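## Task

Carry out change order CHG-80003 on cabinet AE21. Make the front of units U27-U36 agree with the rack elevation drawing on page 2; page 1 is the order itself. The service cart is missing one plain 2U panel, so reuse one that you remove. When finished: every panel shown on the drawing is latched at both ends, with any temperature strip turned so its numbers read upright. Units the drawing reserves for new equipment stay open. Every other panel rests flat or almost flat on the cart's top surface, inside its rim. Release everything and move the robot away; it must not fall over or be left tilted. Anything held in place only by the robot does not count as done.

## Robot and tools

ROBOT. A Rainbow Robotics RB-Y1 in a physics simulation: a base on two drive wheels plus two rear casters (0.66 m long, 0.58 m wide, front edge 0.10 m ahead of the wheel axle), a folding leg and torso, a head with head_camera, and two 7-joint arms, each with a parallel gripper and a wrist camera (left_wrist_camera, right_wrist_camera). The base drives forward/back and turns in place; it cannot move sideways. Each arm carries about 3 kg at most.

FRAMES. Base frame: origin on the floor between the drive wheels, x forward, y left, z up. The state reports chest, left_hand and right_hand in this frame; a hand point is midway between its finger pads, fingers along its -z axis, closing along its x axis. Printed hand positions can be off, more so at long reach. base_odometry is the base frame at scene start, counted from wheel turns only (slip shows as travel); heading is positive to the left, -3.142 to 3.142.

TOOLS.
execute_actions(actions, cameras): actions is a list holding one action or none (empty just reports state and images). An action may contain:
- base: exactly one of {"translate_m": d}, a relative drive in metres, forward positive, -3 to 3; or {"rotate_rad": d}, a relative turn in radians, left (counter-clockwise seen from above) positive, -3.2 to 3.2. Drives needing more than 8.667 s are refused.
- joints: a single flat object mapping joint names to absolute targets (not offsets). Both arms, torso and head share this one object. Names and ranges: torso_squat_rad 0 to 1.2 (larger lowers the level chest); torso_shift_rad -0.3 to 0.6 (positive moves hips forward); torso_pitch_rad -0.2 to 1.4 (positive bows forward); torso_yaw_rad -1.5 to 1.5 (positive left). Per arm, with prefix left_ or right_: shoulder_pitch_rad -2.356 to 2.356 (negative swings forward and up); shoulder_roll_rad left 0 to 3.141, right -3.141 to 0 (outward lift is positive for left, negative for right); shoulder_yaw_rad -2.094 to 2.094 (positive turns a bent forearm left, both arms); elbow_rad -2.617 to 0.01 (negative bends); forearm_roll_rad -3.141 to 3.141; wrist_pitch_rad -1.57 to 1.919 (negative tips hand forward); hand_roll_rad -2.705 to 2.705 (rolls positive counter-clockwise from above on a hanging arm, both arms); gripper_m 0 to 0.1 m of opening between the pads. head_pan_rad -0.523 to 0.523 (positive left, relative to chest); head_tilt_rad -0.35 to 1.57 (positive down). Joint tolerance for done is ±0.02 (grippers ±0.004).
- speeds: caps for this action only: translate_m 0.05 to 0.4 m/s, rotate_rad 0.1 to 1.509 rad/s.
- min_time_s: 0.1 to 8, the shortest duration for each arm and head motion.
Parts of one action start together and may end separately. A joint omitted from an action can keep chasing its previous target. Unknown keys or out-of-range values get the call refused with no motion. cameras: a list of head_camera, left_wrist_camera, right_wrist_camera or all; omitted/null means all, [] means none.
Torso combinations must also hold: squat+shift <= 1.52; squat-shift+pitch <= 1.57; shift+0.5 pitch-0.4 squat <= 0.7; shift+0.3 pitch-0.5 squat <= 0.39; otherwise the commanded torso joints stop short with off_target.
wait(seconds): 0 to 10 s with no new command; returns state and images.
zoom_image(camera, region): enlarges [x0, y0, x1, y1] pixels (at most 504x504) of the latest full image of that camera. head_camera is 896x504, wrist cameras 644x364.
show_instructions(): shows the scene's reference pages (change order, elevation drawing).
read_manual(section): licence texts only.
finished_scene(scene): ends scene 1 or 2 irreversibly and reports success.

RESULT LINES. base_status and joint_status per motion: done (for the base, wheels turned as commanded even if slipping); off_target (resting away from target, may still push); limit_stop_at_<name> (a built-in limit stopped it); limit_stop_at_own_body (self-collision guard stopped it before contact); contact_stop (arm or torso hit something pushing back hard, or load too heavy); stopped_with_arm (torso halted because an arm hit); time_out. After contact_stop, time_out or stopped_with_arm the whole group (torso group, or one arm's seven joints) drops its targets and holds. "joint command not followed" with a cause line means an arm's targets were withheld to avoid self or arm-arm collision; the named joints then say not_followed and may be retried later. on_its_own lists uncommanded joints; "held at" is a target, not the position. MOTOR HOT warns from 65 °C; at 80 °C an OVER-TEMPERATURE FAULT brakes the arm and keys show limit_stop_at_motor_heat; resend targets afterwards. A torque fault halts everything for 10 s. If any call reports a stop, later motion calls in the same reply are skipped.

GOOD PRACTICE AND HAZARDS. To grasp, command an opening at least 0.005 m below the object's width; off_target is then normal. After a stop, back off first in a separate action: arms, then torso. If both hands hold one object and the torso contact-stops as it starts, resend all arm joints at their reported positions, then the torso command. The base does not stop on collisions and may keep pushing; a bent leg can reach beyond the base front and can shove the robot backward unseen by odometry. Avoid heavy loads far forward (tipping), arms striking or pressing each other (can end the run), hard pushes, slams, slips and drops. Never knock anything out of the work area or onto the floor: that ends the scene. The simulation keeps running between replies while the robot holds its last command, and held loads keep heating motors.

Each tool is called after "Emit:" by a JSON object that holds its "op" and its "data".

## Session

Emit:
{"op": "show_instructions", "data": {}}

Emit:
{"op": "execute_actions", "data": {"actions": []}}

Reference images for this scene: change order, rack elevation.

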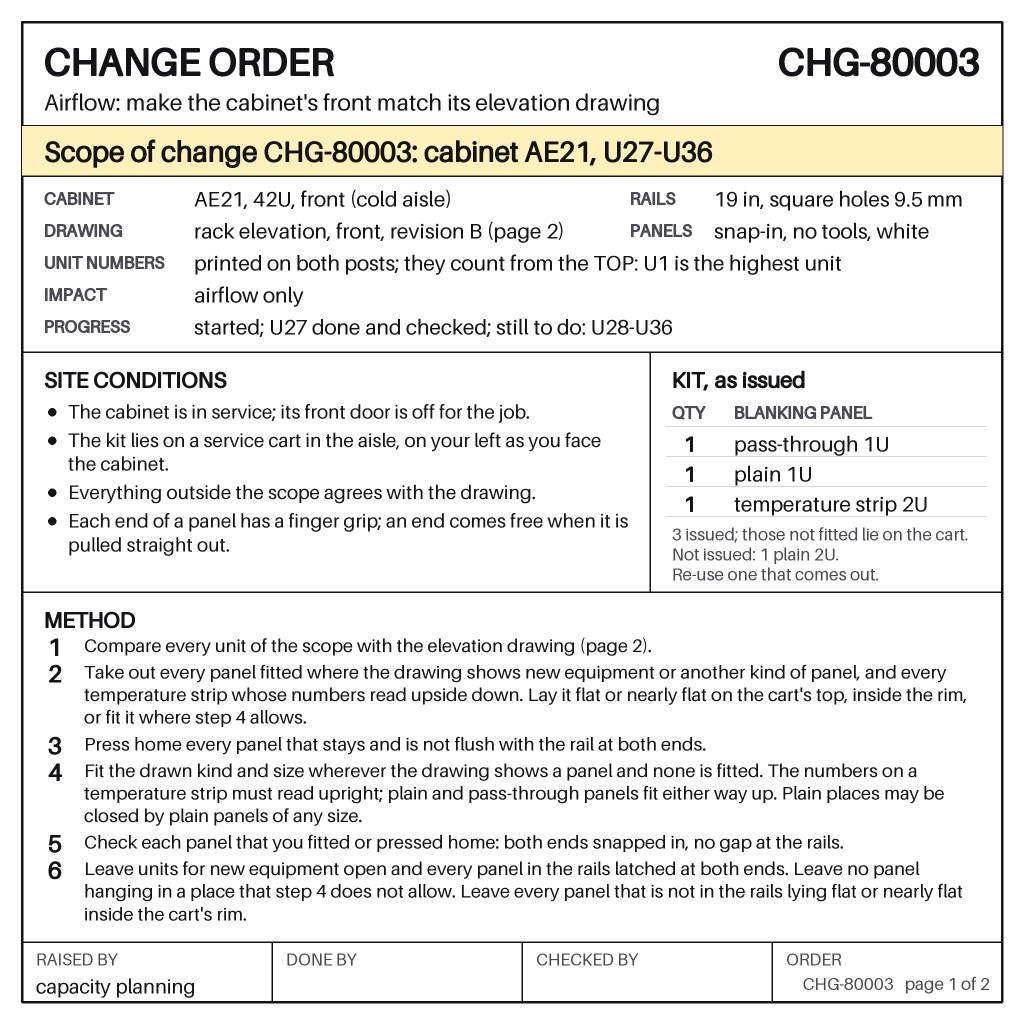

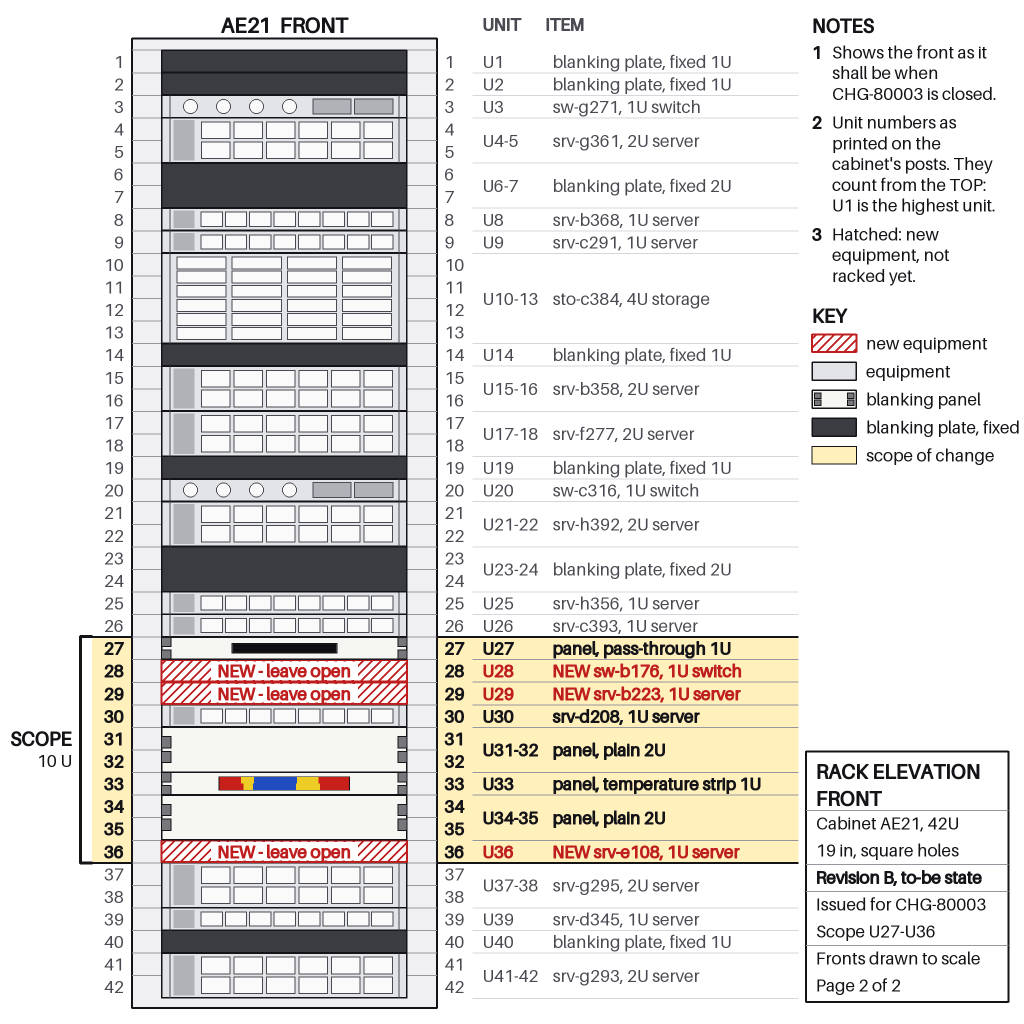

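Scene clock: 0.00 s.
base_odometry: x=+0.000 y=+0.000 heading=+0.000 (m, m, rad; odometry frame)
base_status: not commanded
joint_positions: torso_squat_rad=+0.350 torso_shift_rad=+0.000 torso_pitch_rad=+0.000 torso_yaw_rad=+0.000 left_shoulder_pitch_rad=+0.031 left_shoulder_roll_rad=+0.052 left_shoulder_yaw_rad=+0.001 left_elbow_rad=-0.213 left_forearm_roll_rad=+0.048 left_wrist_pitch_rad=-0.050 left_hand_roll_rad=+0.018 left_gripper_m=+0.101 right_shoulder_pitch_rad=+0.046 right_shoulder_roll_rad=-0.032 right_shoulder_yaw_rad=-0.021 right_elbow_rad=-0.243 right_forearm_roll_rad=+0.010 right_wrist_pitch_rad=+0.035 right_hand_roll_rad=-0.051 right_gripper_m=+0.099 head_pan_rad=-0.001 head_tilt_rad=+0.400
joint_status: not commanded
chest: x=-0.2279 y=+0.0010 z=+1.2476 quat_wxyz=(+1.000, -0.001, +0.000, +0.000) (m; base frame)
left_hand: x=-0.1354 y=+0.2608 z=+0.5699 quat_wxyz=(+0.992, +0.023, -0.117, +0.035) (m; base frame)
right_hand: x=-0.1506 y=-0.2476 z=+0.5668 quat_wxyz=(+0.996, -0.017, -0.083, -0.037) (m; base frame)
pictures: head_camera, left_wrist_camera, right_wrist_camera
Images, in order (width x height): head_camera 896x504, left_wrist_camera 644x364, right_wrist_camera 644x364.

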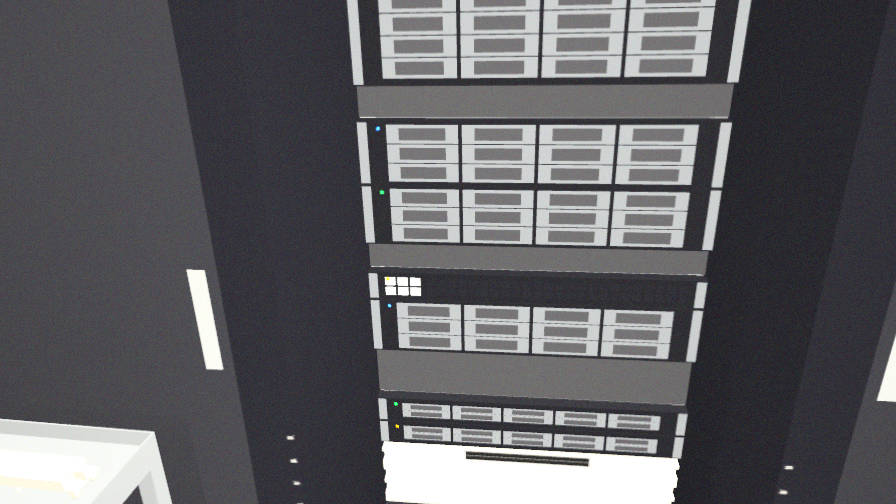

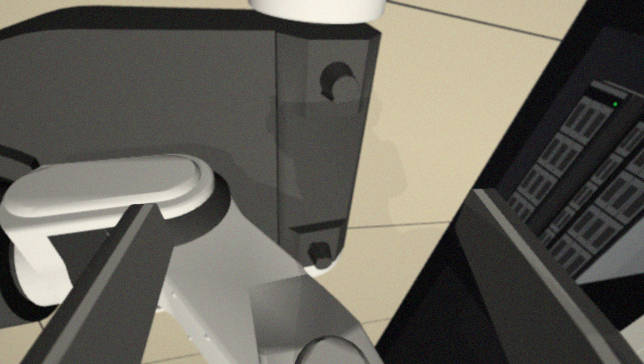

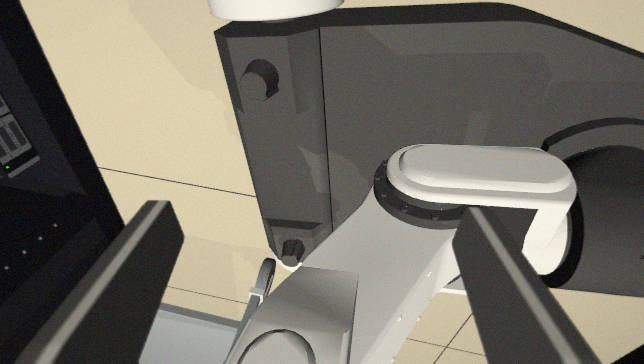

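Emit:
{"op": "execute_actions", "data": {"actions": [{"joints": {"head_tilt_rad": 0.75, "torso_squat_rad": 0.9}}], "cameras": ["head_camera"]}}

Scene clock: 7.97 s.
base_odometry: x=+0.000 y=+0.000 heading=+0.000 (m, m, rad; odometry frame)
base_status: not commanded
joint_positions: torso_squat_rad=+0.900 torso_shift_rad=+0.000 torso_pitch_rad=-0.001 torso_yaw_rad=+0.000 left_shoulder_pitch_rad=+0.031 left_shoulder_roll_rad=+0.052 left_shoulder_yaw_rad=+0.001 left_elbow_rad=-0.213 left_forearm_roll_rad=+0.048 left_wrist_pitch_rad=-0.050 left_hand_roll_rad=+0.018 left_gripper_m=+0.101 right_shoulder_pitch_rad=+0.046 right_shoulder_roll_rad=-0.032 right_shoulder_yaw_rad=-0.021 right_elbow_rad=-0.243 right_forearm_roll_rad=+0.010 right_wrist_pitch_rad=+0.035 right_hand_roll_rad=-0.051 right_gripper_m=+0.099 head_pan_rad=-0.001 head_tilt_rad=+0.750
joint_status: all done
chest: x=-0.2281 y=+0.0008 z=+1.0250 quat_wxyz=(+1.000, -0.001, +0.000, +0.000) (m; base frame)
left_hand: x=-0.1354 y=+0.2606 z=+0.3474 quat_wxyz=(+0.992, +0.023, -0.118, +0.035) (m; base frame)
right_hand: x=-0.1506 y=-0.2478 z=+0.3443 quat_wxyz=(+0.996, -0.017, -0.083, -0.037) (m; base frame)
pictures: head_camera
Images, in order (width x height): head_camera 896x504.

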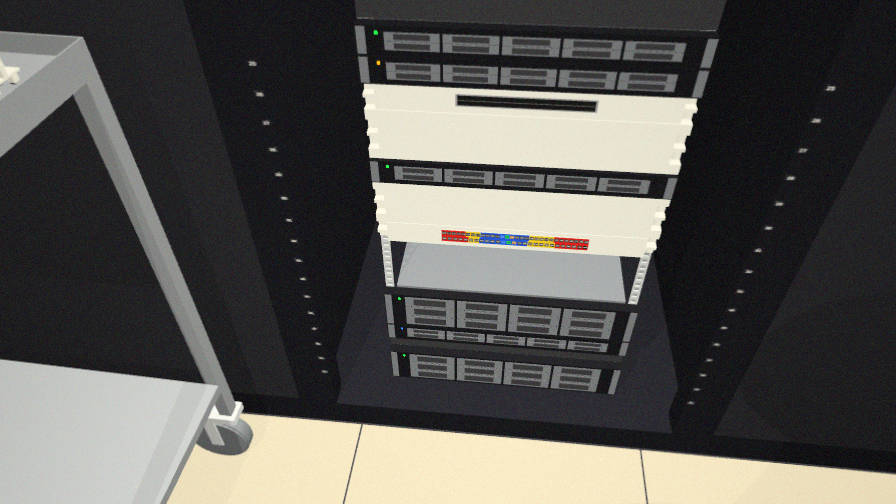

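Emit:
{"op": "zoom_image", "data": {"camera": "head_camera", "region": [350, 70, 710, 320]}}

Emit:
{"op": "zoom_image", "data": {"camera": "head_camera", "region": [420, 210, 620, 270]}}

Region (350, 70, 710, 320) of head_camera's 896x504 image, scaled by 1.400, with more detail than that image has; it fills the top 350 rows of this view, and the rest is white.

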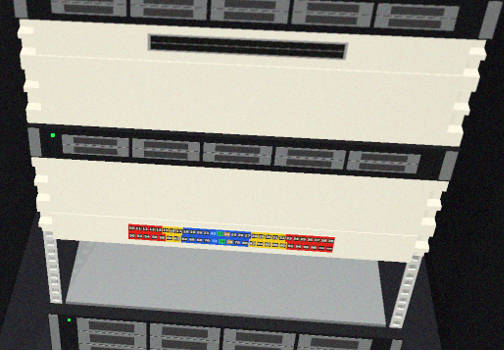

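Region (420, 210, 620, 270) of head_camera's 896x504 image, scaled by 2.520, with more detail than that image has; it fills the top 151 rows of this view, and the rest is white.

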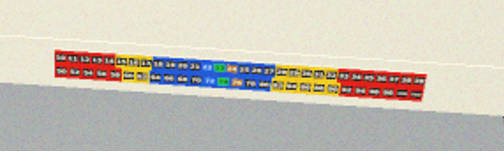

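Emit:
{"op": "execute_actions", "data": {"actions": [{"joints": {"head_tilt_rad": 0.35, "head_pan_rad": 0.52, "torso_yaw_rad": 0.5}}], "cameras": ["head_camera"]}}

Scene clock: 18.17 s.
base_odometry: x=+0.000 y=+0.000 heading=+0.000 (m, m, rad; odometry frame)
base_status: not commanded
joint_positions: torso_squat_rad=+0.900 torso_shift_rad=+0.000 torso_pitch_rad=-0.001 torso_yaw_rad=+0.500 left_shoulder_pitch_rad=+0.031 left_shoulder_roll_rad=+0.052 left_shoulder_yaw_rad=+0.001 left_elbow_rad=-0.213 left_forearm_roll_rad=+0.048 left_wrist_pitch_rad=-0.050 left_hand_roll_rad=+0.018 left_gripper_m=+0.101 right_shoulder_pitch_rad=+0.046 right_shoulder_roll_rad=-0.032 right_shoulder_yaw_rad=-0.021 right_elbow_rad=-0.243 right_forearm_roll_rad=+0.010 right_wrist_pitch_rad=+0.035 right_hand_roll_rad=-0.051 right_gripper_m=+0.099 head_pan_rad=+0.520 head_tilt_rad=+0.350
joint_status: all done
chest: x=-0.2281 y=+0.0008 z=+1.0250 quat_wxyz=(+0.969, -0.001, +0.000, +0.247) (m; base frame)
left_hand: x=-0.2716 y=+0.2730 z=+0.3473 quat_wxyz=(+0.953, +0.051, -0.108, +0.279) (m; base frame)
right_hand: x=-0.0413 y=-0.1806 z=+0.3443 quat_wxyz=(+0.974, +0.004, -0.084, +0.210) (m; base frame)
pictures: head_camera
Images, in order (width x height): head_camera 896x504.

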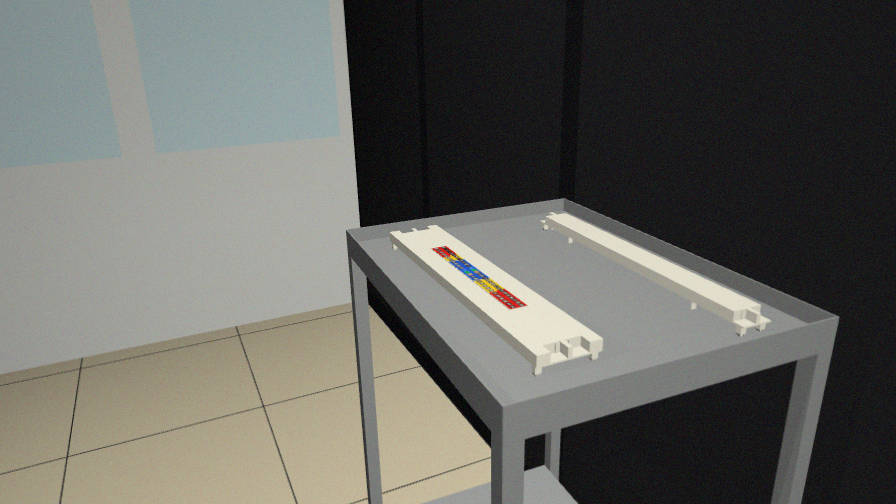

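Emit:
{"op": "execute_actions", "data": {"actions": [{"base": {"rotate_rad": -0.44}, "joints": {"torso_yaw_rad": 0.0, "torso_squat_rad": 0.673, "torso_shift_rad": 0.1, "torso_pitch_rad": 0.47, "head_pan_rad": 0.0, "head_tilt_rad": 0.3, "left_shoulder_pitch_rad": 0.0, "left_shoulder_roll_rad": 0.071, "left_shoulder_yaw_rad": 0.151, "left_elbow_rad": -0.854, "left_forearm_roll_rad": 0.0, "left_wrist_pitch_rad": -0.753, "left_hand_roll_rad": 0.038, "left_gripper_m": 0.018, "right_shoulder_pitch_rad": 0.0, "right_shoulder_roll_rad": -0.071, "right_shoulder_yaw_rad": -0.151, "right_elbow_rad": -0.854, "right_forearm_roll_rad": 0.0, "right_wrist_pitch_rad": -0.753, "right_hand_roll_rad": -0.038, "right_gripper_m": 0.018}}], "cameras": ["head_camera"]}}

Scene clock: 140.40 s.
base_odometry: x=+0.000 y=+0.000 heading=-0.440 (m, m, rad; odometry frame)
base_status: done
joint_positions: torso_squat_rad=+0.877 torso_shift_rad=+0.010 torso_pitch_rad=+0.047 torso_yaw_rad=+0.450 left_shoulder_pitch_rad=+0.000 left_shoulder_roll_rad=+0.071 left_shoulder_yaw_rad=+0.151 left_elbow_rad=-0.854 left_forearm_roll_rad=+0.000 left_wrist_pitch_rad=-0.753 left_hand_roll_rad=+0.038 left_gripper_m=+0.018 right_shoulder_pitch_rad=+0.029 right_shoulder_roll_rad=-0.046 right_shoulder_yaw_rad=-0.072 right_elbow_rad=-0.468 right_forearm_roll_rad=+0.000 right_wrist_pitch_rad=-0.267 right_hand_roll_rad=-0.038 right_gripper_m=+0.018 head_pan_rad=+0.000 head_tilt_rad=+0.300
joint_status: torso_squat_rad limit_stop_at_own_body (moved -0.023 of -0.227); torso_shift_rad limit_stop_at_own_body (moved +0.010 of +0.100); torso_pitch_rad limit_stop_at_own_body (moved +0.047 of +0.471); torso_yaw_rad limit_stop_at_own_body (moved -0.050 of -0.500); right_shoulder_pitch_rad limit_stop_at_own_body (moved -0.017 of -0.046); right_shoulder_roll_rad limit_stop_at_own_body (moved -0.015 of -0.039); right_shoulder_yaw_rad limit_stop_at_own_body (moved -0.050 of -0.130); right_elbow_rad limit_stop_at_own_body (moved -0.225 of -0.611); right_wrist_pitch_rad limit_stop_at_own_body (moved -0.302 of -0.788); the others done
on_its_own: torso_squat_rad is held at +0.877, not at your +0.673, since a limit_stop_at_own_body; torso_shift_rad is held at +0.010, not at your +0.100, since a limit_stop_at_own_body; torso_pitch_rad is held at +0.047, not at your +0.470, since a limit_stop_at_own_body; torso_yaw_rad is held at +0.450, not at your +0.000, since a limit_stop_at_own_body; right_shoulder_pitch_rad is held at +0.029, not at your +0.000, since a limit_stop_at_own_body; right_shoulder_roll_rad is held at -0.046, not at your -0.071, since a limit_stop_at_own_body; right_shoulder_yaw_rad is held at -0.072, not at your -0.151, since a limit_stop_at_own_body; right_elbow_rad is held at -0.468, not at your -0.854, since a limit_stop_at_own_body; right_wrist_pitch_rad is held at -0.267, not at your -0.753, since a limit_stop_at_own_body
chest: x=-0.2089 y=+0.0008 z=+1.0371 quat_wxyz=(+0.975, +0.005, +0.023, +0.223) (m; base frame)
left_hand: x=+0.0218 y=+0.4729 z=+0.6519 quat_wxyz=(+0.679, +0.228, -0.672, +0.188) (m; base frame)
right_hand: x=+0.1096 y=-0.1365 z=+0.4068 quat_wxyz=(+0.931, +0.052, -0.324, +0.162) (m; base frame)
pictures: head_camera
Images, in order (width x height): head_camera 896x504.

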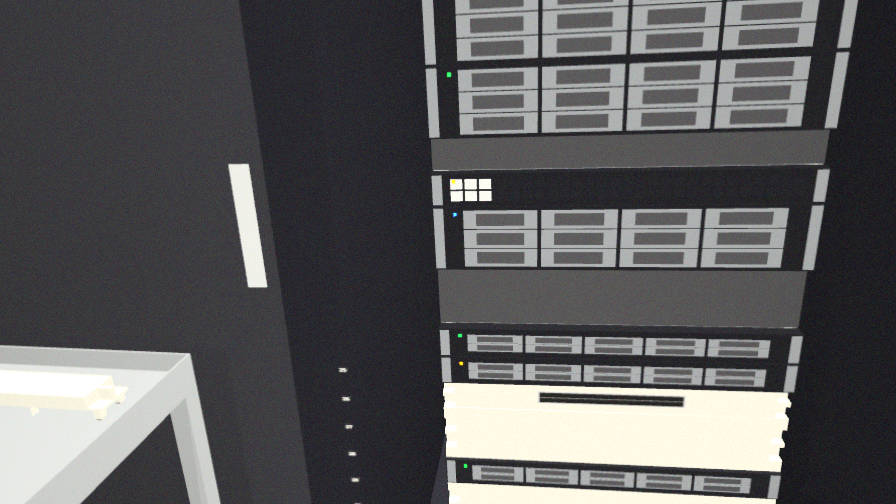

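Emit:
{"op": "execute_actions", "data": {"actions": [{"joints": {"torso_yaw_rad": 0.0, "right_shoulder_roll_rad": -0.2}}], "cameras": ["head_camera"]}}

Scene clock: 152.60 s.
base_odometry: x=+0.000 y=+0.000 heading=-0.439 (m, m, rad; odometry frame)
base_status: not commanded
joint_positions: torso_squat_rad=+0.877 torso_shift_rad=+0.010 torso_pitch_rad=+0.047 torso_yaw_rad=+0.000 left_shoulder_pitch_rad=+0.000 left_shoulder_roll_rad=+0.071 left_shoulder_yaw_rad=+0.151 left_elbow_rad=-0.854 left_forearm_roll_rad=+0.000 left_wrist_pitch_rad=-0.753 left_hand_roll_rad=+0.038 left_gripper_m=+0.018 right_shoulder_pitch_rad=+0.029 right_shoulder_roll_rad=-0.200 right_shoulder_yaw_rad=-0.072 right_elbow_rad=-0.468 right_forearm_roll_rad=+0.000 right_wrist_pitch_rad=-0.267 right_hand_roll_rad=-0.038 right_gripper_m=+0.018 head_pan_rad=+0.000 head_tilt_rad=+0.300
joint_status: all done
on_its_own: torso_squat_rad is held at +0.877, not at your +0.673, since a limit_stop_at_own_body; torso_shift_rad is held at +0.010, not at your +0.100, since a limit_stop_at_own_body; torso_pitch_rad is held at +0.047, not at your +0.470, since a limit_stop_at_own_body; right_shoulder_pitch_rad is held at +0.029, not at your +0.000, since a limit_stop_at_own_body; right_shoulder_yaw_rad is held at -0.072, not at your -0.151, since a limit_stop_at_own_body; right_elbow_rad is held at -0.468, not at your -0.854, since a limit_stop_at_own_body; right_wrist_pitch_rad is held at -0.267, not at your -0.753, since a limit_stop_at_own_body
chest: x=-0.2089 y=+0.0008 z=+1.0371 quat_wxyz=(+1.000, -0.001, +0.023, +0.000) (m; base frame)
left_hand: x=+0.2023 y=+0.3180 z=+0.6436 quat_wxyz=(+0.706, +0.066, -0.704, +0.039) (m; base frame)
right_hand: x=+0.0158 y=-0.3788 z=+0.4275 quat_wxyz=(+0.939, -0.102, -0.328, -0.016) (m; base frame)
pictures: head_camera
Images, in order (width x height): head_camera 896x504.

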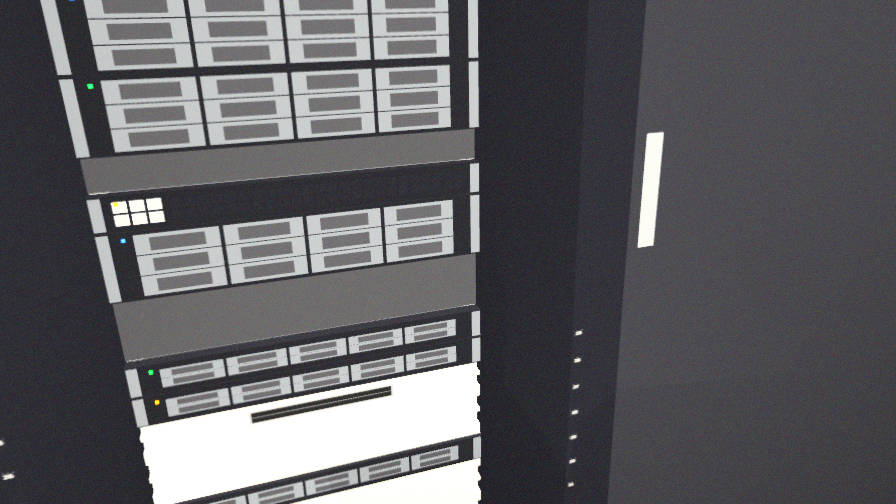

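Emit:
{"op": "execute_actions", "data": {"actions": [{"base": {"translate_m": 0.19}, "joints": {"torso_squat_rad": 0.673, "torso_shift_rad": 0.1, "torso_pitch_rad": 0.47, "head_tilt_rad": 0.3, "right_shoulder_pitch_rad": 0.0, "right_shoulder_roll_rad": -0.071, "right_shoulder_yaw_rad": -0.151, "right_elbow_rad": -0.854, "right_wrist_pitch_rad": -0.753}}], "cameras": ["head_camera"]}}

Scene clock: 158.80 s.
base_odometry: x=+0.172 y=-0.081 heading=-0.440 (m, m, rad; odometry frame)
base_status: done
joint_positions: torso_squat_rad=+0.673 torso_shift_rad=+0.100 torso_pitch_rad=+0.470 torso_yaw_rad=+0.000 left_shoulder_pitch_rad=+0.000 left_shoulder_roll_rad=+0.071 left_shoulder_yaw_rad=+0.151 left_elbow_rad=-0.854 left_forearm_roll_rad=+0.000 left_wrist_pitch_rad=-0.753 left_hand_roll_rad=+0.038 left_gripper_m=+0.018 right_shoulder_pitch_rad=+0.000 right_shoulder_roll_rad=-0.071 right_shoulder_yaw_rad=-0.151 right_elbow_rad=-0.854 right_forearm_roll_rad=+0.000 right_wrist_pitch_rad=-0.753 right_hand_roll_rad=-0.038 right_gripper_m=+0.018 head_pan_rad=+0.000 head_tilt_rad=+0.300
joint_status: all done
chest: x=-0.0331 y=+0.0009 z=+1.1010 quat_wxyz=(+0.973, -0.001, +0.233, +0.000) (m; base frame)
left_hand: x=+0.1804 y=+0.3179 z=+0.5734 quat_wxyz=(+0.838, +0.072, -0.540, +0.024) (m; base frame)
right_hand: x=+0.1804 y=-0.3173 z=+0.5741 quat_wxyz=(+0.838, -0.073, -0.540, -0.023) (m; base frame)
pictures: head_camera
Images, in order (width x height): head_camera 896x504.

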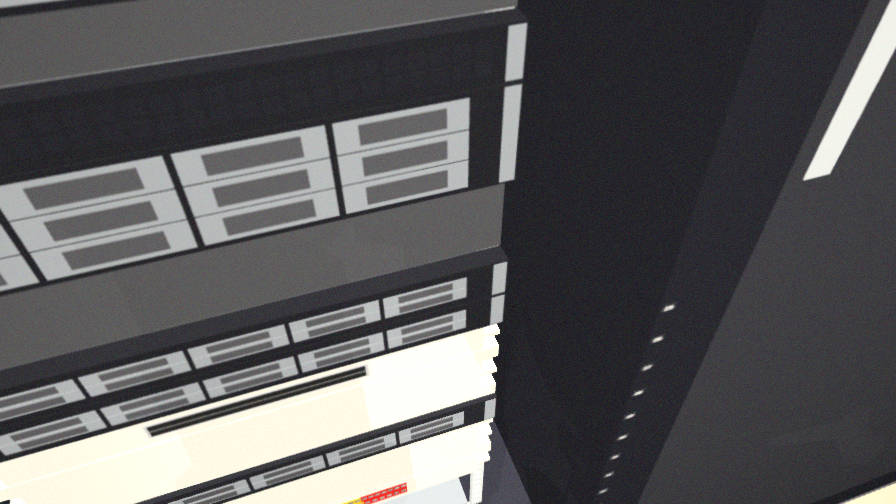

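Emit:
{"op": "execute_actions", "data": {"actions": [{"base": {"rotate_rad": 0.35}, "joints": {"head_tilt_rad": 0.45}}], "cameras": ["head_camera"]}}

Scene clock: 162.30 s.
base_odometry: x=+0.172 y=-0.081 heading=-0.091 (m, m, rad; odometry frame)
base_status: done
joint_positions: torso_squat_rad=+0.673 torso_shift_rad=+0.100 torso_pitch_rad=+0.470 torso_yaw_rad=+0.000 left_shoulder_pitch_rad=+0.000 left_shoulder_roll_rad=+0.071 left_shoulder_yaw_rad=+0.151 left_elbow_rad=-0.854 left_forearm_roll_rad=+0.000 left_wrist_pitch_rad=-0.753 left_hand_roll_rad=+0.038 left_gripper_m=+0.018 right_shoulder_pitch_rad=+0.000 right_shoulder_roll_rad=-0.071 right_shoulder_yaw_rad=-0.151 right_elbow_rad=-0.854 right_forearm_roll_rad=+0.000 right_wrist_pitch_rad=-0.753 right_hand_roll_rad=-0.038 right_gripper_m=+0.018 head_pan_rad=+0.000 head_tilt_rad=+0.450
joint_status: all done
chest: x=-0.0331 y=+0.0009 z=+1.1010 quat_wxyz=(+0.973, -0.001, +0.233, +0.000) (m; base frame)
left_hand: x=+0.1804 y=+0.3179 z=+0.5734 quat_wxyz=(+0.838, +0.072, -0.540, +0.024) (m; base frame)
right_hand: x=+0.1804 y=-0.3173 z=+0.5741 quat_wxyz=(+0.838, -0.073, -0.540, -0.023) (m; base frame)
pictures: head_camera
Images, in order (width x height): head_camera 896x504.

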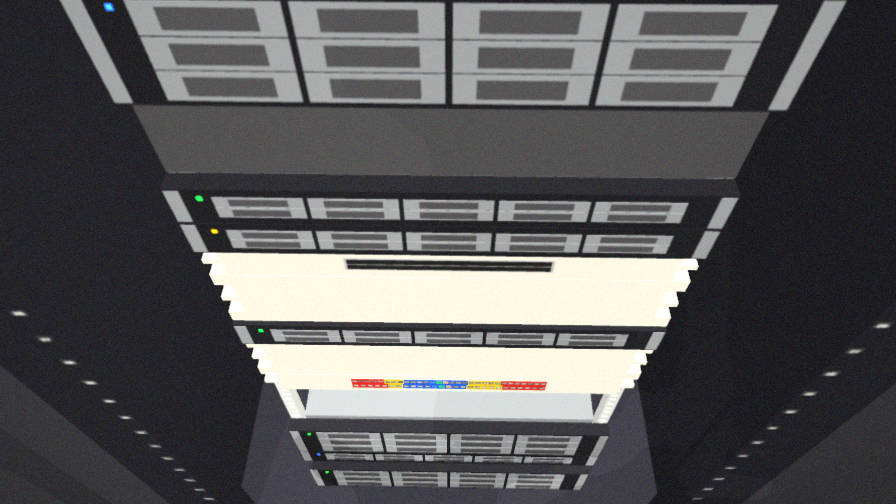

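Emit:
{"op": "zoom_image", "data": {"camera": "head_camera", "region": [150, 170, 350, 410]}}

Emit:
{"op": "zoom_image", "data": {"camera": "head_camera", "region": [550, 170, 750, 410]}}

Emit:
{"op": "zoom_image", "data": {"camera": "head_camera", "region": [340, 365, 560, 405]}}

Region (150, 170, 350, 410) of head_camera's 896x504 image, scaled by 2.100, with more detail than that image has.

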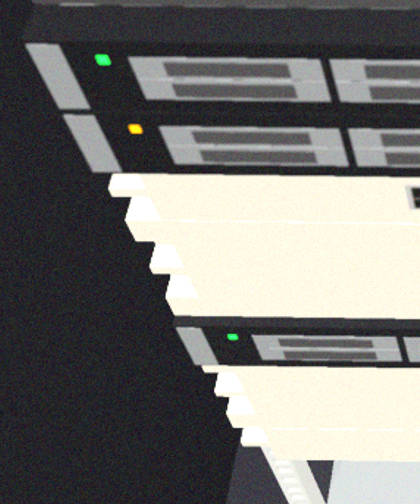

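Region (550, 170, 750, 410) of head_camera's 896x504 image, scaled by 2.100, with more detail than that image has.

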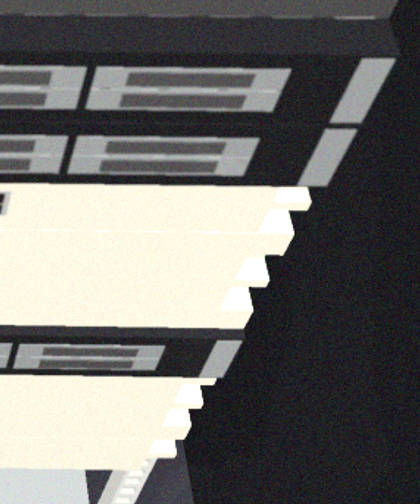

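Region (340, 365, 560, 405) of head_camera's 896x504 image, scaled by 2.291, with more detail than that image has; it fills the top 92 rows of this view, and the rest is white.

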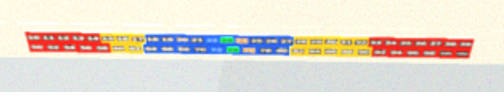

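Emit:
{"op": "execute_actions", "data": {"actions": [{"base": {"rotate_rad": -0.02}, "joints": {"head_tilt_rad": 0.6, "left_shoulder_pitch_rad": -0.453, "left_shoulder_roll_rad": 0.064, "left_shoulder_yaw_rad": 0.1515, "left_hand_roll_rad": 0.031, "right_shoulder_pitch_rad": -0.450, "right_shoulder_roll_rad": -0.085, "right_shoulder_yaw_rad": -0.151, "right_hand_roll_rad": -0.052}}]}}

Scene clock: 196.77 s.
base_odometry: x=+0.172 y=-0.081 heading=-0.111 (m, m, rad; odometry frame)
base_status: done
joint_positions: torso_squat_rad=+0.673 torso_shift_rad=+0.100 torso_pitch_rad=+0.470 torso_yaw_rad=+0.000 left_shoulder_pitch_rad=-0.453 left_shoulder_roll_rad=+0.064 left_shoulder_yaw_rad=+0.151 left_elbow_rad=-0.854 left_forearm_roll_rad=+0.000 left_wrist_pitch_rad=-0.753 left_hand_roll_rad=+0.031 left_gripper_m=+0.018 right_shoulder_pitch_rad=-0.450 right_shoulder_roll_rad=-0.085 right_shoulder_yaw_rad=-0.151 right_elbow_rad=-0.854 right_forearm_roll_rad=+0.000 right_wrist_pitch_rad=-0.753 right_hand_roll_rad=-0.052 right_gripper_m=+0.018 head_pan_rad=+0.000 head_tilt_rad=+0.600
joint_status: all done
chest: x=-0.0331 y=+0.0009 z=+1.1010 quat_wxyz=(+0.973, -0.001, +0.233, +0.000) (m; base frame)
left_hand: x=+0.4202 y=+0.2350 z=+0.6977 quat_wxyz=(+0.707, +0.000, -0.707, +0.001) (m; base frame)
right_hand: x=+0.4204 y=-0.2439 z=+0.6988 quat_wxyz=(+0.707, +0.000, -0.707, +0.001) (m; base frame)
pictures: head_camera, left_wrist_camera, right_wrist_camera
Images, in order (width x height): head_camera 896x504, left_wrist_camera 644x364, right_wrist_camera 644x364.

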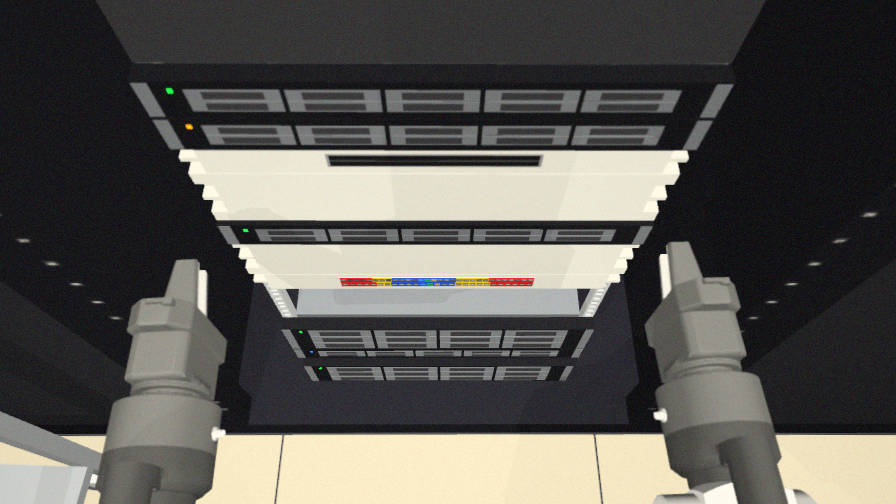

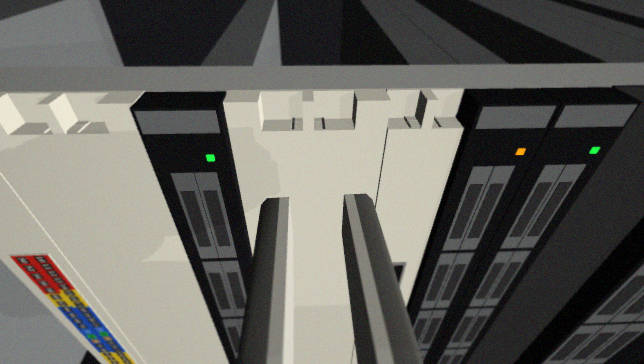

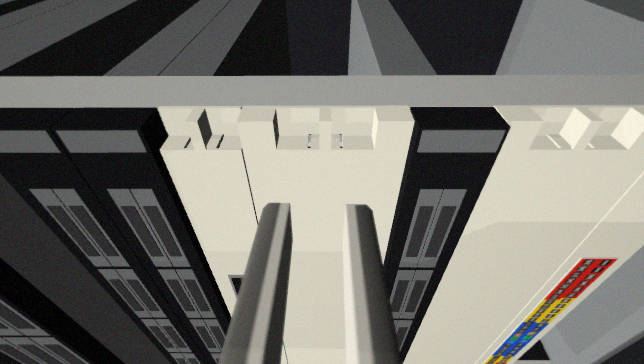

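Emit:
{"op": "zoom_image", "data": {"camera": "left_wrist_camera", "region": [200, 70, 480, 230]}}

Emit:
{"op": "zoom_image", "data": {"camera": "right_wrist_camera", "region": [150, 80, 430, 240]}}

Region (200, 70, 480, 230) of left_wrist_camera's 644x364 image, scaled by 1.800, with more detail than that image has; it fills the top 288 rows of this view, and the rest is white.

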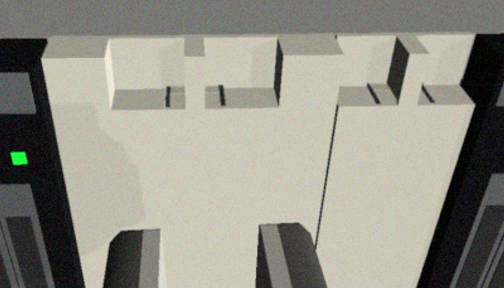

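Region (150, 80, 430, 240) of right_wrist_camera's 644x364 image, scaled by 1.800, with more detail than that image has; it fills the top 288 rows of this view, and the rest is white.

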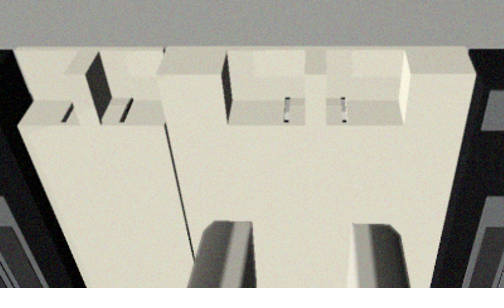

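Emit:
{"op": "execute_actions", "data": {"actions": [{"base": {"translate_m": 0.055}, "joints": {"torso_squat_rad": 0.680, "left_shoulder_pitch_rad": -0.493, "left_shoulder_roll_rad": 0.070, "left_shoulder_yaw_rad": 0.164, "left_elbow_rad": -0.8106, "left_wrist_pitch_rad": -0.758, "right_shoulder_pitch_rad": -0.410, "right_shoulder_roll_rad": -0.079, "right_shoulder_yaw_rad": -0.139, "right_elbow_rad": -0.8974, "right_wrist_pitch_rad": -0.748}}]}}

Emit:
{"op": "zoom_image", "data": {"camera": "left_wrist_camera", "region": [180, 120, 460, 280]}}

Emit:
{"op": "zoom_image", "data": {"camera": "right_wrist_camera", "region": [180, 120, 460, 280]}}

Scene clock: 222.40 s.
base_odometry: x=+0.226 y=-0.087 heading=-0.110 (m, m, rad; odometry frame)
base_status: done
joint_positions: torso_squat_rad=+0.680 torso_shift_rad=+0.100 torso_pitch_rad=+0.470 torso_yaw_rad=+0.000 left_shoulder_pitch_rad=-0.493 left_shoulder_roll_rad=+0.070 left_shoulder_yaw_rad=+0.164 left_elbow_rad=-0.811 left_forearm_roll_rad=+0.000 left_wrist_pitch_rad=-0.758 left_hand_roll_rad=+0.031 left_gripper_m=+0.018 right_shoulder_pitch_rad=-0.410 right_shoulder_roll_rad=-0.079 right_shoulder_yaw_rad=-0.139 right_elbow_rad=-0.897 right_forearm_roll_rad=+0.000 right_wrist_pitch_rad=-0.748 right_hand_roll_rad=-0.052 right_gripper_m=+0.018 head_pan_rad=+0.000 head_tilt_rad=+0.600
joint_status: all done
chest: x=-0.0333 y=+0.0009 z=+1.0979 quat_wxyz=(+0.972, -0.001, +0.233, +0.000) (m; base frame)
left_hand: x=+0.4297 y=+0.2354 z=+0.6948 quat_wxyz=(+0.707, +0.000, -0.707, +0.001) (m; base frame)
right_hand: x=+0.4101 y=-0.2435 z=+0.6954 quat_wxyz=(+0.707, +0.000, -0.707, +0.001) (m; base frame)
pictures: head_camera, left_wrist_camera, right_wrist_camera
Images, in order (width x height): head_camera 896x504, left_wrist_camera 644x364, right_wrist_camera 644x364.

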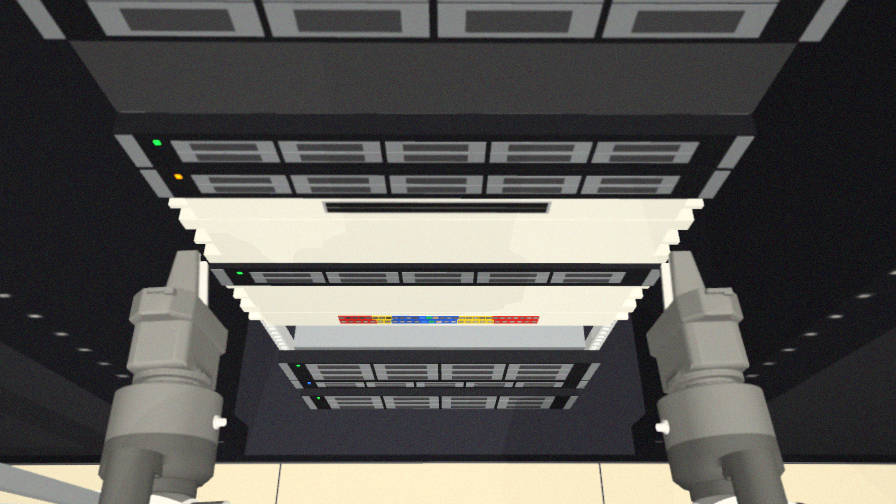

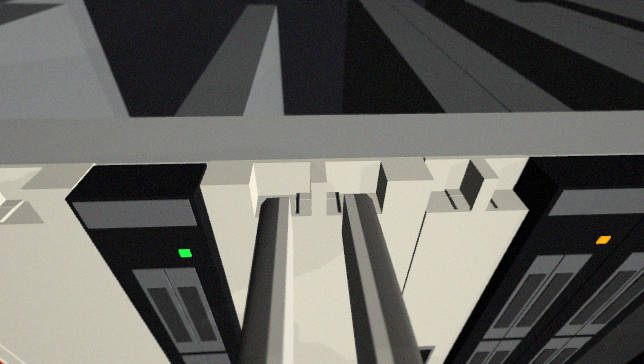

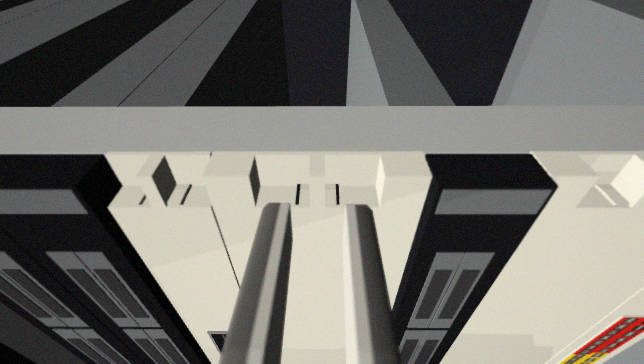

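Region (180, 120, 460, 280) of left_wrist_camera's 644x364 image, scaled by 1.800, with more detail than that image has; it fills the top 288 rows of this view, and the rest is white.

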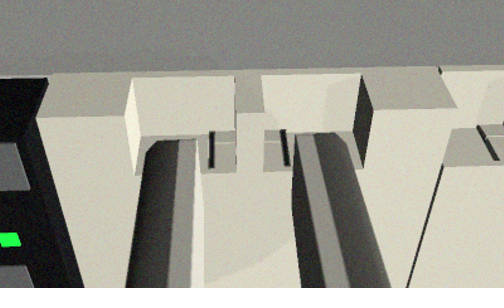

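Region (180, 120, 460, 280) of right_wrist_camera's 644x364 image, scaled by 1.800, with more detail than that image has; it fills the top 288 rows of this view, and the rest is white.

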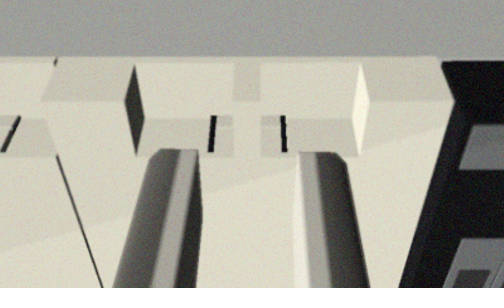

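Emit:
{"op": "execute_actions", "data": {"actions": [{"base": {"translate_m": 0.015}, "joints": {"torso_squat_rad": 0.677, "left_shoulder_roll_rad": 0.067, "left_hand_roll_rad": 0.038, "right_shoulder_roll_rad": -0.082, "right_hand_roll_rad": -0.055}, "speeds": {"translate_m": 0.05}}], "cameras": ["left_wrist_camera", "right_wrist_camera"]}}

Emit:
{"op": "zoom_image", "data": {"camera": "left_wrist_camera", "region": [180, 140, 460, 300]}}

Emit:
{"op": "zoom_image", "data": {"camera": "right_wrist_camera", "region": [180, 140, 460, 300]}}

Scene clock: 260.57 s.
base_odometry: x=+0.241 y=-0.089 heading=-0.110 (m, m, rad; odometry frame)
base_status: done
joint_positions: torso_squat_rad=+0.677 torso_shift_rad=+0.100 torso_pitch_rad=+0.470 torso_yaw_rad=+0.000 left_shoulder_pitch_rad=-0.493 left_shoulder_roll_rad=+0.067 left_shoulder_yaw_rad=+0.164 left_elbow_rad=-0.811 left_forearm_roll_rad=+0.000 left_wrist_pitch_rad=-0.758 left_hand_roll_rad=+0.038 left_gripper_m=+0.018 right_shoulder_pitch_rad=-0.410 right_shoulder_roll_rad=-0.082 right_shoulder_yaw_rad=-0.139 right_elbow_rad=-0.897 right_forearm_roll_rad=+0.000 right_wrist_pitch_rad=-0.748 right_hand_roll_rad=-0.055 right_gripper_m=+0.018 head_pan_rad=+0.000 head_tilt_rad=+0.600
joint_status: all done
chest: x=-0.0333 y=+0.0009 z=+1.0992 quat_wxyz=(+0.972, -0.001, +0.233, +0.000) (m; base frame)
left_hand: x=+0.4296 y=+0.2341 z=+0.6959 quat_wxyz=(+0.707, -0.004, -0.707, +0.005) (m; base frame)
right_hand: x=+0.4103 y=-0.2447 z=+0.6970 quat_wxyz=(+0.707, +0.000, -0.707, +0.001) (m; base frame)
pictures: left_wrist_camera, right_wrist_camera
Images, in order (width x height): left_wrist_camera 644x364, right_wrist_camera 644x364.

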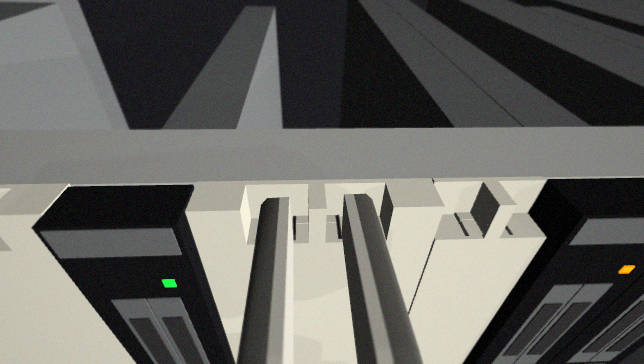

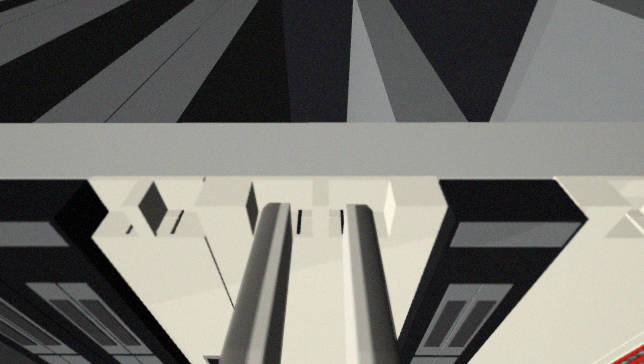

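Region (180, 140, 460, 300) of left_wrist_camera's 644x364 image, scaled by 1.800, with more detail than that image has; it fills the top 288 rows of this view, and the rest is white.

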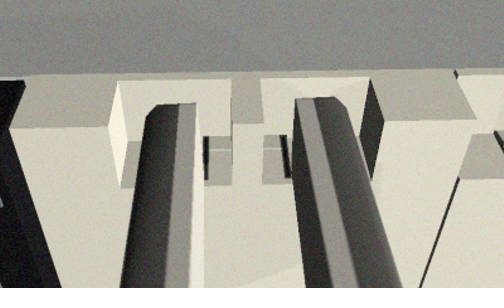

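Region (180, 140, 460, 300) of right_wrist_camera's 644x364 image, scaled by 1.800, with more detail than that image has; it fills the top 288 rows of this view, and the rest is white.

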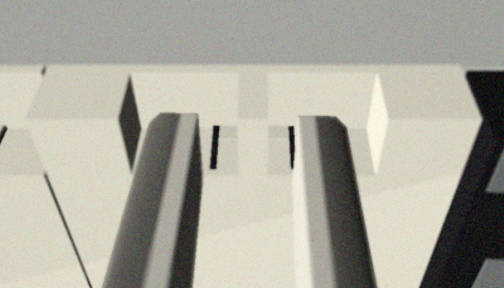

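Emit:
{"op": "execute_actions", "data": {"actions": [{"base": {"translate_m": 0.0135}, "speeds": {"translate_m": 0.05}}], "cameras": ["left_wrist_camera", "right_wrist_camera"]}}

Emit:
{"op": "zoom_image", "data": {"camera": "left_wrist_camera", "region": [180, 150, 460, 310]}}

Emit:
{"op": "zoom_image", "data": {"camera": "right_wrist_camera", "region": [180, 150, 460, 310]}}

Scene clock: 270.60 s.
base_odometry: x=+0.255 y=-0.090 heading=-0.109 (m, m, rad; odometry frame)
base_status: done
joint_positions: torso_squat_rad=+0.677 torso_shift_rad=+0.100 torso_pitch_rad=+0.470 torso_yaw_rad=+0.000 left_shoulder_pitch_rad=-0.493 left_shoulder_roll_rad=+0.067 left_shoulder_yaw_rad=+0.164 left_elbow_rad=-0.811 left_forearm_roll_rad=+0.000 left_wrist_pitch_rad=-0.758 left_hand_roll_rad=+0.038 left_gripper_m=+0.018 right_shoulder_pitch_rad=-0.410 right_shoulder_roll_rad=-0.082 right_shoulder_yaw_rad=-0.139 right_elbow_rad=-0.897 right_forearm_roll_rad=+0.000 right_wrist_pitch_rad=-0.748 right_hand_roll_rad=-0.055 right_gripper_m=+0.018 head_pan_rad=+0.000 head_tilt_rad=+0.600
joint_status: not commanded
chest: x=-0.0333 y=+0.0009 z=+1.0992 quat_wxyz=(+0.972, -0.001, +0.233, +0.000) (m; base frame)
left_hand: x=+0.4296 y=+0.2341 z=+0.6959 quat_wxyz=(+0.707, -0.004, -0.707, +0.005) (m; base frame)
right_hand: x=+0.4103 y=-0.2450 z=+0.6969 quat_wxyz=(+0.707, +0.000, -0.707, +0.001) (m; base frame)
pictures: left_wrist_camera, right_wrist_camera
Images, in order (width x height): left_wrist_camera 644x364, right_wrist_camera 644x364.

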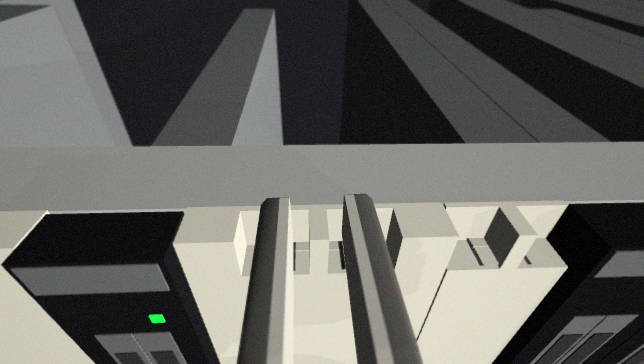

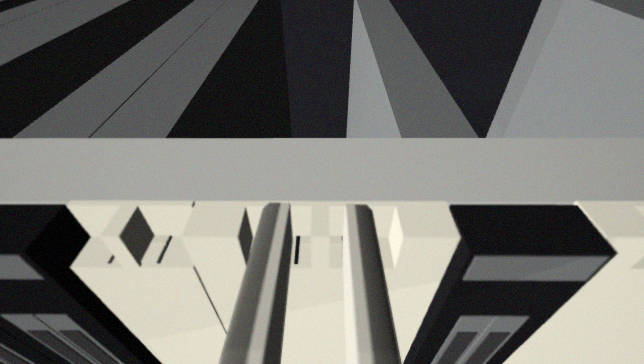

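Region (180, 150, 460, 310) of left_wrist_camera's 644x364 image, scaled by 1.800, with more detail than that image has; it fills the top 288 rows of this view, and the rest is white.

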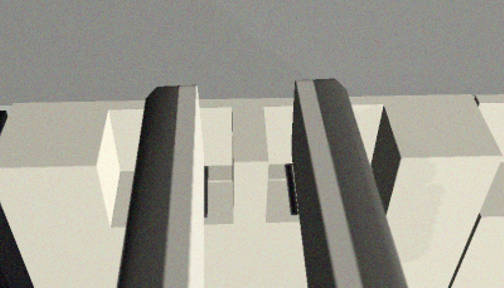

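Region (180, 150, 460, 310) of right_wrist_camera's 644x364 image, scaled by 1.800, with more detail than that image has; it fills the top 288 rows of this view, and the rest is white.

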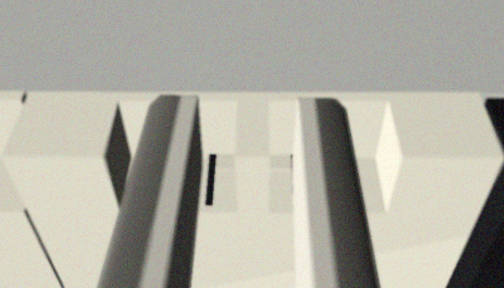

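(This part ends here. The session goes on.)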